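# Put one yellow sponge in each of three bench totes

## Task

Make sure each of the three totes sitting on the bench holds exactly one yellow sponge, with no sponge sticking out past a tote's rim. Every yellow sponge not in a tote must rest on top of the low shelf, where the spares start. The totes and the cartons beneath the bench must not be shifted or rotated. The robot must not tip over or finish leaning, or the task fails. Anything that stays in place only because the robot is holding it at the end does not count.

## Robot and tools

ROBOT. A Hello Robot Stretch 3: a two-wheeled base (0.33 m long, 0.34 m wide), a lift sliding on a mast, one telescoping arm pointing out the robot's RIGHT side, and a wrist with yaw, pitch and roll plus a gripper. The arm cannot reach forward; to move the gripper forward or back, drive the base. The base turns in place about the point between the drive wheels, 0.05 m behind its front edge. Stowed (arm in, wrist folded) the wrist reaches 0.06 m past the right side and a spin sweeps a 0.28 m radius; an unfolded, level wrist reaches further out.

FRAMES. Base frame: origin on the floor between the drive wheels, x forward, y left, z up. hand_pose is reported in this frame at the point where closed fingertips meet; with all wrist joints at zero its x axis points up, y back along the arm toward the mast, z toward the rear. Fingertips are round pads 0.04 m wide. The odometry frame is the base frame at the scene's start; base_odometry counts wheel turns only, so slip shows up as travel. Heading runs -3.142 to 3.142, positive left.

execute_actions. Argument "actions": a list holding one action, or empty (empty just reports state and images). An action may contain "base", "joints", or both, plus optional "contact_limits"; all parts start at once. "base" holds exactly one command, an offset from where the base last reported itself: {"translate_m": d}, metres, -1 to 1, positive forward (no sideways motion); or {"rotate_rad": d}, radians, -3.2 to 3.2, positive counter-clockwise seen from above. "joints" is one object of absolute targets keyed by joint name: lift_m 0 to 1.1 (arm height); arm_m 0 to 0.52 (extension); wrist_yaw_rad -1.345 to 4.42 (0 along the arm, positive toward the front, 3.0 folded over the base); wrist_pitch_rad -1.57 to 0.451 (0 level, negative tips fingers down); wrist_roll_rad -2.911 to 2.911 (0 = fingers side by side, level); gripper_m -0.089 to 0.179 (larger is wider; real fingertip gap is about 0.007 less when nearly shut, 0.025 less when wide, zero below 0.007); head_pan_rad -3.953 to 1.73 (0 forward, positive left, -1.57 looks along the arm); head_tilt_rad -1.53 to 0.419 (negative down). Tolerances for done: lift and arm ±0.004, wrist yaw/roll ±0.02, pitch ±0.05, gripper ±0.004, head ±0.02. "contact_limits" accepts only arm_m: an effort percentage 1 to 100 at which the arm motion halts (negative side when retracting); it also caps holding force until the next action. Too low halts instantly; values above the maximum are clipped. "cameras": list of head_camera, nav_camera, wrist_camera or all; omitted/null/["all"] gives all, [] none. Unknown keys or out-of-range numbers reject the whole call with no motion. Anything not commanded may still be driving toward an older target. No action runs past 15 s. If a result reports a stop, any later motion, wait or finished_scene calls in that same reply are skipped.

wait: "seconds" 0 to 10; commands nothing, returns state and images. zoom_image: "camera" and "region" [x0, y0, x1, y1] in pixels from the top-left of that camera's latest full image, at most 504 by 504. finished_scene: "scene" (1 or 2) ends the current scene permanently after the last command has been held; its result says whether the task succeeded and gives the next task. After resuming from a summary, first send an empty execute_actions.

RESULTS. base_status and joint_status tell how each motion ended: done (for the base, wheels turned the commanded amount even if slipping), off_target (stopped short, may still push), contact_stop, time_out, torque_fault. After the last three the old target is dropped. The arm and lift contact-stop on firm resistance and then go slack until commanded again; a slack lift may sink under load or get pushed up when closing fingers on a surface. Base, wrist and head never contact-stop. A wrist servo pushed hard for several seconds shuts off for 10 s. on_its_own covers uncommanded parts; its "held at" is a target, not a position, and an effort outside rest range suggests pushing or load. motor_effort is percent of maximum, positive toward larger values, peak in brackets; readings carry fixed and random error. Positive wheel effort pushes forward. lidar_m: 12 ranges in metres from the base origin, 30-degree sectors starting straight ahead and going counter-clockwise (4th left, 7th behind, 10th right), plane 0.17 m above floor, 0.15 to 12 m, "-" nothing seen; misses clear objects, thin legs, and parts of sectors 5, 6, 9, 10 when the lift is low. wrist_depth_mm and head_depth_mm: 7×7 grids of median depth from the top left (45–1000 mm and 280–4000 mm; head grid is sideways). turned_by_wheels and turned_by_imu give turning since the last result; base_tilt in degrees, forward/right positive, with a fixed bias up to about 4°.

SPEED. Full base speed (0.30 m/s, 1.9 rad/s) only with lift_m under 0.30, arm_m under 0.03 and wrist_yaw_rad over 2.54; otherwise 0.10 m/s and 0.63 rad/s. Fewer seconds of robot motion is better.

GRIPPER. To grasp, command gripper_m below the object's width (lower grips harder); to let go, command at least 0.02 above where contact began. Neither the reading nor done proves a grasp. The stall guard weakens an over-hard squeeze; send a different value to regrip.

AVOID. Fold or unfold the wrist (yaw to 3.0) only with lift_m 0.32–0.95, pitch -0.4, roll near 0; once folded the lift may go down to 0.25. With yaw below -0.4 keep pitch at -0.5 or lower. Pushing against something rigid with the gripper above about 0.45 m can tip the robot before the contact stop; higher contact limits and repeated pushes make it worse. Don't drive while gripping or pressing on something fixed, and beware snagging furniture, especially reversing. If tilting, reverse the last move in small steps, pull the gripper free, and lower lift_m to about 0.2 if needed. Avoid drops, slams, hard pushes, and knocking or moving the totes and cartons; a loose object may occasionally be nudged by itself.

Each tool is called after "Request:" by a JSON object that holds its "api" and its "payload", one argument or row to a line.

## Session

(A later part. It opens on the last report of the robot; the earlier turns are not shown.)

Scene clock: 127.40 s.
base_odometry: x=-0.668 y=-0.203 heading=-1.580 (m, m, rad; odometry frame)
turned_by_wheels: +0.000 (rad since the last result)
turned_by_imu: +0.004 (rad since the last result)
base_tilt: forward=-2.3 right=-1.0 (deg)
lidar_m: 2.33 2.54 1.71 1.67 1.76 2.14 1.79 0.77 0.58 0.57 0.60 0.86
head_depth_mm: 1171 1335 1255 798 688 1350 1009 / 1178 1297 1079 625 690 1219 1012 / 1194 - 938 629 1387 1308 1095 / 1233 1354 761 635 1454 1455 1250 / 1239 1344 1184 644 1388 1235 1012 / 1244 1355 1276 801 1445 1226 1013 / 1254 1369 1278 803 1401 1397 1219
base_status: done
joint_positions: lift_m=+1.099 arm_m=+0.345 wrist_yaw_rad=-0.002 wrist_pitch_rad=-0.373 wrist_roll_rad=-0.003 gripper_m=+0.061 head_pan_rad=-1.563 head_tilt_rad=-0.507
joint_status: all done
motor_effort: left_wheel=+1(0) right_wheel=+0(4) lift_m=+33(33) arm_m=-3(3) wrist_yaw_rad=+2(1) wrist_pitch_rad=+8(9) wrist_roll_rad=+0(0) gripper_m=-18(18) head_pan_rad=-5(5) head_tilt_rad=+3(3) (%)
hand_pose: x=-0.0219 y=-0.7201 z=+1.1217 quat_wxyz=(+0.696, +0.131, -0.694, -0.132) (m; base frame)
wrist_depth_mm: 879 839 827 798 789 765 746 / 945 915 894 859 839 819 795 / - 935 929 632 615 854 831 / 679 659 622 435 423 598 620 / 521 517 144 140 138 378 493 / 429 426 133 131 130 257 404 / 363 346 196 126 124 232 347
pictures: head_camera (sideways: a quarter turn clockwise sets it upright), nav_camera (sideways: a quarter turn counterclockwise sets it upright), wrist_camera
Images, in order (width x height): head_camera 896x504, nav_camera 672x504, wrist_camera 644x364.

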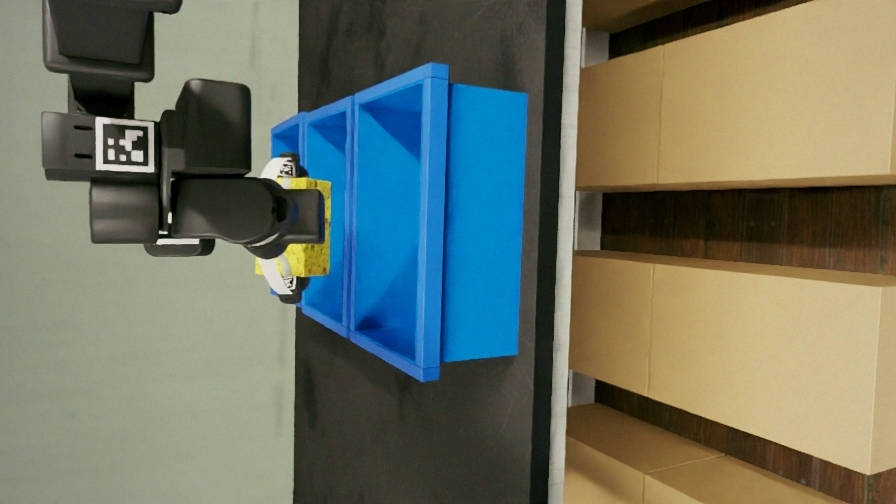

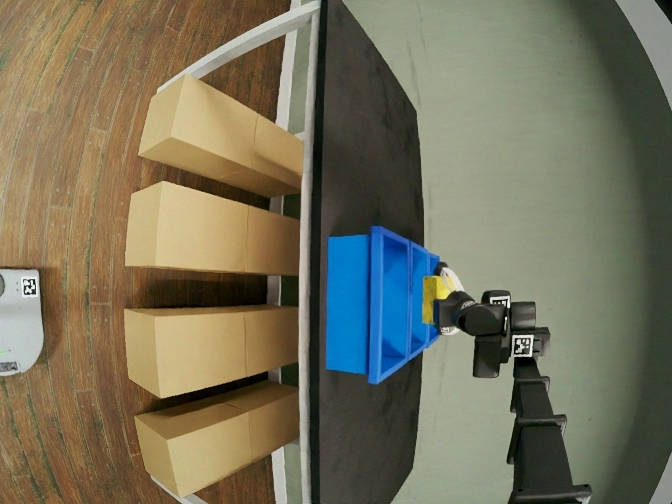

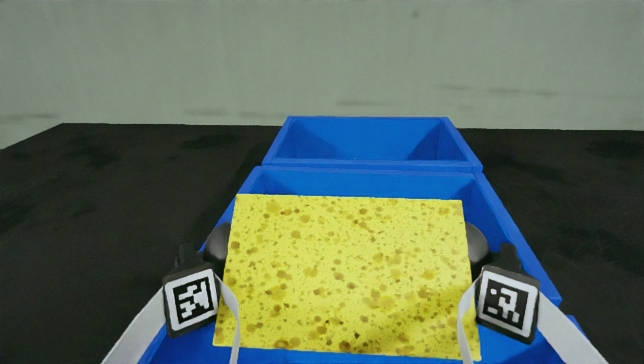

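Request:
{"api": "execute_actions", "payload": {
  "actions": [
    {"base":{"translate_m":-0.015},"joints":{"arm_m":0.385,"wrist_pitch_rad":-0.75}}
  ],
  "cameras": ["wrist_camera"]
}}

Request:
{"api": "execute_actions", "payload": {
  "actions": [
    {"joints":{"arm_m":0.432,"wrist_pitch_rad":-1}}
  ],
  "cameras": ["wrist_camera"]
}}

Request:
{"api": "execute_actions", "payload": {
  "actions": [
    {"joints":{"lift_m":1.031}}
  ],
  "cameras": []
}}

Request:
{"api": "execute_actions", "payload": {
  "actions": [
    {"joints":{"gripper_m":0.15}}
  ],
  "cameras": []
}}

Request:
{"api": "execute_actions", "payload": {
  "actions": [
    {"joints":{"lift_m":1.1,"arm_m":0.41}}
  ],
  "cameras": ["wrist_camera"]
}}

Request:
{"api": "execute_actions", "payload": {
  "actions": [
    {"joints":{"arm_m":0.36,"wrist_pitch_rad":-0.75,"head_pan_rad":0}}
  ]
}}

Scene clock: 140.03 s.
base_odometry: x=-0.667 y=-0.188 heading=-1.580 (m, m, rad; odometry frame)
turned_by_wheels: +0.000 (rad since the last result)
turned_by_imu: +0.000 (rad since the last result)
base_tilt: forward=-2.3 right=-0.9 (deg)
lidar_m: 2.34 2.56 1.70 1.66 1.75 2.13 1.78 0.76 0.58 0.57 0.60 0.86
head_depth_mm: 1175 1328 1262 797 686 1456 1012 / 1183 1324 1160 633 692 1224 1009 / 1188 - 945 628 1387 1303 1065 / 1223 1327 685 634 1432 1474 1251 / 1239 1350 966 641 1394 1230 1014 / 1244 1362 1284 725 1402 1227 1016 / 1252 1370 1275 804 1431 1436 1096
base_status: done
joint_positions: lift_m=+1.099 arm_m=+0.385 wrist_yaw_rad=-0.002 wrist_pitch_rad=-0.759 wrist_roll_rad=-0.003 gripper_m=+0.061 head_pan_rad=-1.563 head_tilt_rad=-0.507
joint_status: all done
motor_effort: left_wheel=+1(1) right_wheel=-1(5) lift_m=+33(33) arm_m=+4(5) wrist_yaw_rad=+1(1) wrist_pitch_rad=+3(7) wrist_roll_rad=+0(0) gripper_m=-19(19) head_pan_rad=-5(4) head_tilt_rad=+3(3) (%)
hand_pose: x=-0.0219 y=-0.6990 z=+1.0437 quat_wxyz=(+0.658, +0.262, -0.656, -0.263) (m; base frame)
wrist_depth_mm: 611 591 365 357 346 347 532 / 499 492 364 393 382 312 450 / 427 402 241 236 395 236 390 / 369 223 220 211 207 205 334 / 330 223 144 139 137 219 187 / 179 214 133 131 130 208 166 / 171 216 189 125 124 232 154
pictures: wrist_camera
Images, in order (width x height): wrist_camera 644x364.

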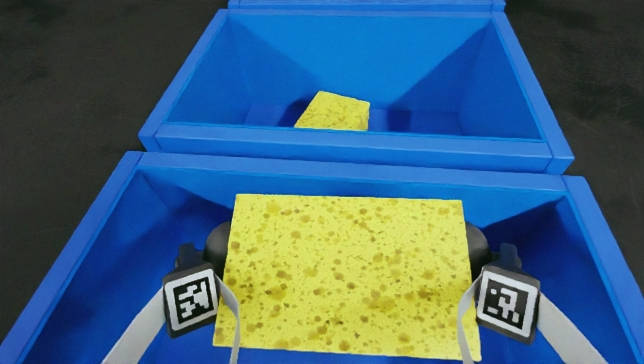

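Scene clock: 141.47 s.
base_odometry: x=-0.667 y=-0.188 heading=-1.580 (m, m, rad; odometry frame)
turned_by_wheels: +0.000 (rad since the last result)
turned_by_imu: +0.000 (rad since the last result)
base_tilt: forward=-2.6 right=-0.9 (deg)
lidar_m: 2.34 2.56 1.70 1.66 1.76 2.13 1.77 0.76 0.58 0.57 0.60 0.86
head_depth_mm: 1179 1318 1261 793 685 1458 1015 / 1192 1325 1171 633 692 1222 1012 / 1201 - 951 628 1398 1305 1066 / 1222 1335 950 635 1441 1472 1244 / 1231 1348 969 640 1400 1229 1012 / 1241 1355 1275 724 1398 1228 1009 / 1252 1365 1286 803 1436 1426 1094
base_status: not commanded
joint_positions: lift_m=+1.099 arm_m=+0.432 wrist_yaw_rad=-0.002 wrist_pitch_rad=-1.005 wrist_roll_rad=-0.003 gripper_m=+0.061 head_pan_rad=-1.563 head_tilt_rad=-0.507
joint_status: all done
motor_effort: left_wheel=+1(1) right_wheel=-1(0) lift_m=+33(33) arm_m=+4(5) wrist_yaw_rad=+2(1) wrist_pitch_rad=+2(8) wrist_roll_rad=+0(0) gripper_m=-19(19) head_pan_rad=-5(4) head_tilt_rad=+3(3) (%)
hand_pose: x=-0.0218 y=-0.6938 z=+1.0084 quat_wxyz=(+0.620, +0.340, -0.619, -0.341) (m; base frame)
wrist_depth_mm: 375 212 347 296 341 285 199 / 346 189 186 182 180 176 173 / 176 186 181 171 167 164 159 / 169 223 241 217 204 204 167 / 168 227 143 140 138 238 165 / 171 218 133 131 130 204 163 / 173 220 178 126 124 221 152
pictures: wrist_camera
Images, in order (width x height): wrist_camera 644x364.

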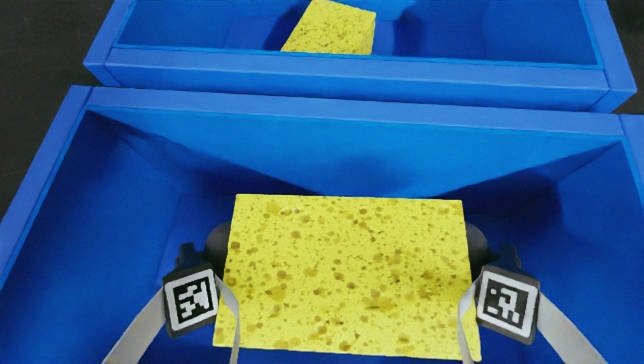

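Scene clock: 142.93 s.
base_odometry: x=-0.667 y=-0.188 heading=-1.580 (m, m, rad; odometry frame)
turned_by_wheels: +0.000 (rad since the last result)
turned_by_imu: +0.000 (rad since the last result)
base_tilt: forward=-2.4 right=-0.9 (deg)
lidar_m: 2.33 2.56 1.71 1.66 1.76 2.13 1.77 0.76 0.58 0.57 0.60 0.86
head_depth_mm: 1208 1285 1081 797 685 1451 1008 / 1221 1286 1162 633 693 1226 1016 / 1221 1298 844 628 1395 1300 1063 / 1221 1331 962 631 1450 1476 1237 / 1232 1345 971 642 1403 1228 1009 / 1250 1362 1288 725 1396 1225 1013 / 1248 1367 1282 803 1430 1439 1088
base_status: not commanded
joint_positions: lift_m=+1.031 arm_m=+0.432 wrist_yaw_rad=-0.002 wrist_pitch_rad=-1.005 wrist_roll_rad=-0.003 gripper_m=+0.061 head_pan_rad=-1.563 head_tilt_rad=-0.507
joint_status: all done
motor_effort: left_wheel=+2(1) right_wheel=+0(1) lift_m=+19(33) arm_m=+4(4) wrist_yaw_rad=+1(1) wrist_pitch_rad=+2(2) wrist_roll_rad=+0(1) gripper_m=-19(19) head_pan_rad=-4(5) head_tilt_rad=+3(3) (%)
hand_pose: x=-0.0218 y=-0.6936 z=+0.9408 quat_wxyz=(+0.620, +0.341, -0.619, -0.341) (m; base frame)
wrist_depth_mm: 124 121 116 113 109 106 103 / 152 148 142 136 131 126 122 / 164 187 181 172 163 156 148 / 166 208 209 204 201 197 167 / 169 196 143 140 138 188 164 / 170 186 133 131 130 176 162 / 171 173 148 125 124 164 152
pictures: none
No camera images: the call's "cameras" was empty. Leave "cameras" out to get every camera's image.

Scene clock: 144.33 s.
base_odometry: x=-0.667 y=-0.188 heading=-1.580 (m, m, rad; odometry frame)
turned_by_wheels: +0.000 (rad since the last result)
turned_by_imu: +0.000 (rad since the last result)
base_tilt: forward=-2.4 right=-0.9 (deg)
lidar_m: 2.34 2.56 1.70 1.66 1.76 2.13 1.77 0.76 0.58 0.57 0.60 0.86
head_depth_mm: 1202 1278 1083 797 685 1457 1012 / 1218 1282 1166 632 689 1223 1013 / 1215 1295 934 626 1395 1300 1069 / 1237 1316 964 632 1450 1475 1251 / 1233 1339 966 642 1391 1225 1012 / 1244 1355 1277 726 1390 1231 1014 / 1255 1366 1273 802 1426 1442 1095
base_status: not commanded
joint_positions: lift_m=+1.031 arm_m=+0.432 wrist_yaw_rad=-0.002 wrist_pitch_rad=-1.005 wrist_roll_rad=-0.003 gripper_m=+0.150 head_pan_rad=-1.563 head_tilt_rad=-0.507
joint_status: all done
motor_effort: left_wheel=+2(1) right_wheel=+0(1) lift_m=+19(19) arm_m=+4(4) wrist_yaw_rad=+1(1) wrist_pitch_rad=+2(2) wrist_roll_rad=+0(0) gripper_m=+2(87) head_pan_rad=-5(4) head_tilt_rad=+3(3) (%)
hand_pose: x=-0.0218 y=-0.6936 z=+0.9408 quat_wxyz=(+0.620, +0.341, -0.619, -0.341) (m; base frame)
wrist_depth_mm: 124 121 117 113 109 106 102 / 152 148 142 136 131 126 122 / 163 187 181 172 164 157 148 / 166 208 210 205 200 196 168 / 169 198 190 147 145 190 165 / 170 187 141 138 136 177 154 / 169 172 167 132 130 165 159
pictures: none
No camera images: the call's "cameras" was empty. Leave "cameras" out to get every camera's image.

Scene clock: 145.80 s.
base_odometry: x=-0.667 y=-0.188 heading=-1.580 (m, m, rad; odometry frame)
turned_by_wheels: +0.000 (rad since the last result)
turned_by_imu: +0.000 (rad since the last result)
base_tilt: forward=-2.3 right=-1.0 (deg)
lidar_m: 2.34 2.55 1.69 1.66 1.76 2.12 1.77 0.76 0.58 0.57 0.60 0.86
head_depth_mm: 1181 1329 1254 796 687 1460 1012 / 1189 1324 1178 635 694 1222 1011 / 1198 - 950 626 1391 1307 1064 / 1229 1331 946 637 1435 1472 1241 / 1245 1344 970 642 1399 1220 1012 / 1249 1354 1278 726 1397 1225 1018 / 1247 1373 1281 802 1437 1433 1096
base_status: not commanded
joint_positions: lift_m=+1.099 arm_m=+0.410 wrist_yaw_rad=-0.002 wrist_pitch_rad=-1.005 wrist_roll_rad=-0.003 gripper_m=+0.150 head_pan_rad=-1.563 head_tilt_rad=-0.507
joint_status: all done
motor_effort: left_wheel=+1(2) right_wheel=-1(1) lift_m=+33(33) arm_m=-3(4) wrist_yaw_rad=+1(1) wrist_pitch_rad=+2(2) wrist_roll_rad=+0(0) gripper_m=+1(1) head_pan_rad=-4(4) head_tilt_rad=+3(3) (%)
hand_pose: x=-0.0218 y=-0.6722 z=+1.0083 quat_wxyz=(+0.620, +0.341, -0.619, -0.341) (m; base frame)
wrist_depth_mm: 377 203 197 193 348 239 195 / 342 188 184 180 176 172 177 / 178 209 222 211 201 191 168 / 171 225 280 273 267 239 166 / 170 218 264 216 219 253 163 / 173 206 247 203 206 241 152 / 170 231 234 232 229 225 158
pictures: wrist_camera
Images, in order (width x height): wrist_camera 644x364.

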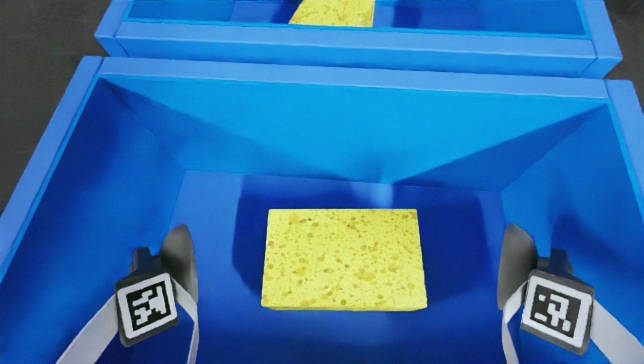

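Scene clock: 147.27 s.
base_odometry: x=-0.667 y=-0.188 heading=-1.580 (m, m, rad; odometry frame)
turned_by_wheels: +0.000 (rad since the last result)
turned_by_imu: +0.000 (rad since the last result)
base_tilt: forward=-2.2 right=-0.8 (deg)
lidar_m: 2.33 2.56 1.70 1.67 1.77 2.13 1.78 0.76 0.58 0.57 0.60 0.86
head_depth_mm: 2187 2389 2632 2687 1946 1546 1268 / 2208 2412 2641 2671 1967 1544 1268 / 2220 2382 2631 2701 1962 1545 1276 / 2237 2449 2539 2523 1959 1543 1274 / 2240 2447 2584 2588 1970 1545 1275 / 2223 2474 2514 2549 1960 1544 1282 / 2260 2474 2581 2613 1995 1553 1284
base_status: not commanded
joint_positions: lift_m=+1.099 arm_m=+0.360 wrist_yaw_rad=-0.002 wrist_pitch_rad=-0.767 wrist_roll_rad=-0.003 gripper_m=+0.150 head_pan_rad=-0.007 head_tilt_rad=-0.507
joint_status: all done
motor_effort: left_wheel=+1(1) right_wheel=-1(1) lift_m=+33(33) arm_m=-2(3) wrist_yaw_rad=+1(1) wrist_pitch_rad=+6(8) wrist_roll_rad=+0(1) gripper_m=+0(2) head_pan_rad=+5(63) head_tilt_rad=+3(3) (%)
hand_pose: x=-0.0219 y=-0.6731 z=+1.0424 quat_wxyz=(+0.657, +0.264, -0.655, -0.265) (m; base frame)
wrist_depth_mm: 588 580 372 374 362 356 522 / 493 484 369 411 414 307 445 / 421 260 237 242 235 231 386 / 372 236 264 252 239 226 333 / 320 214 308 302 290 262 189 / 176 203 285 237 267 278 162 / 169 251 259 224 246 244 159
pictures: head_camera (sideways: a quarter turn clockwise sets it upright), nav_camera (sideways: a quarter turn counterclockwise sets it upright), wrist_camera
Images, in order (width x height): head_camera 896x504, nav_camera 672x504, wrist_camera 644x364.

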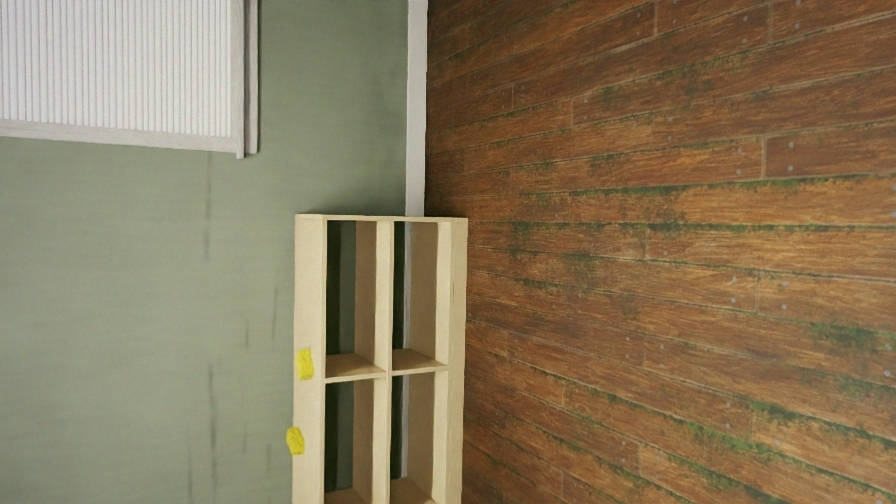

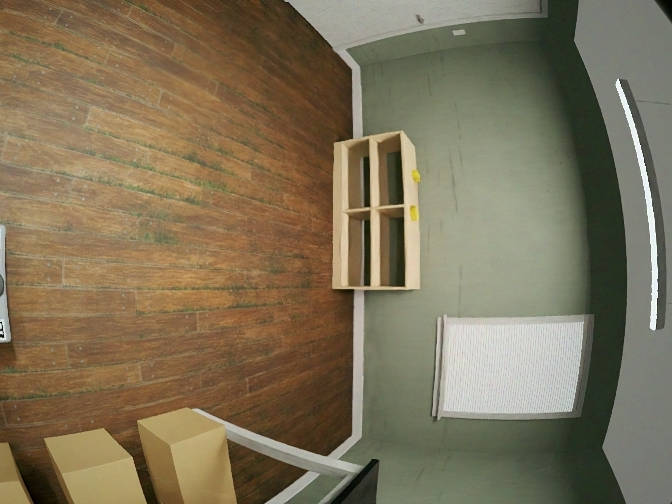

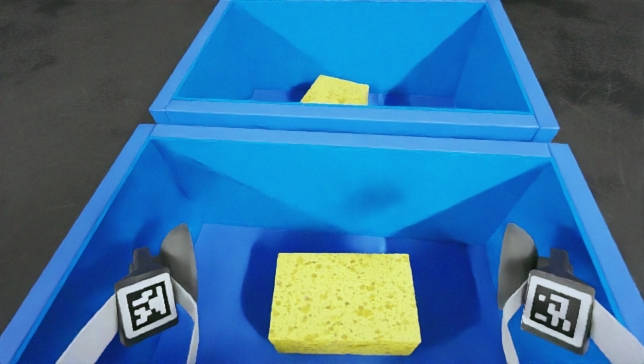

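Request:
{"api": "finished_scene", "payload": {
  "scene": 2
}}

The scene is finished: the task was done.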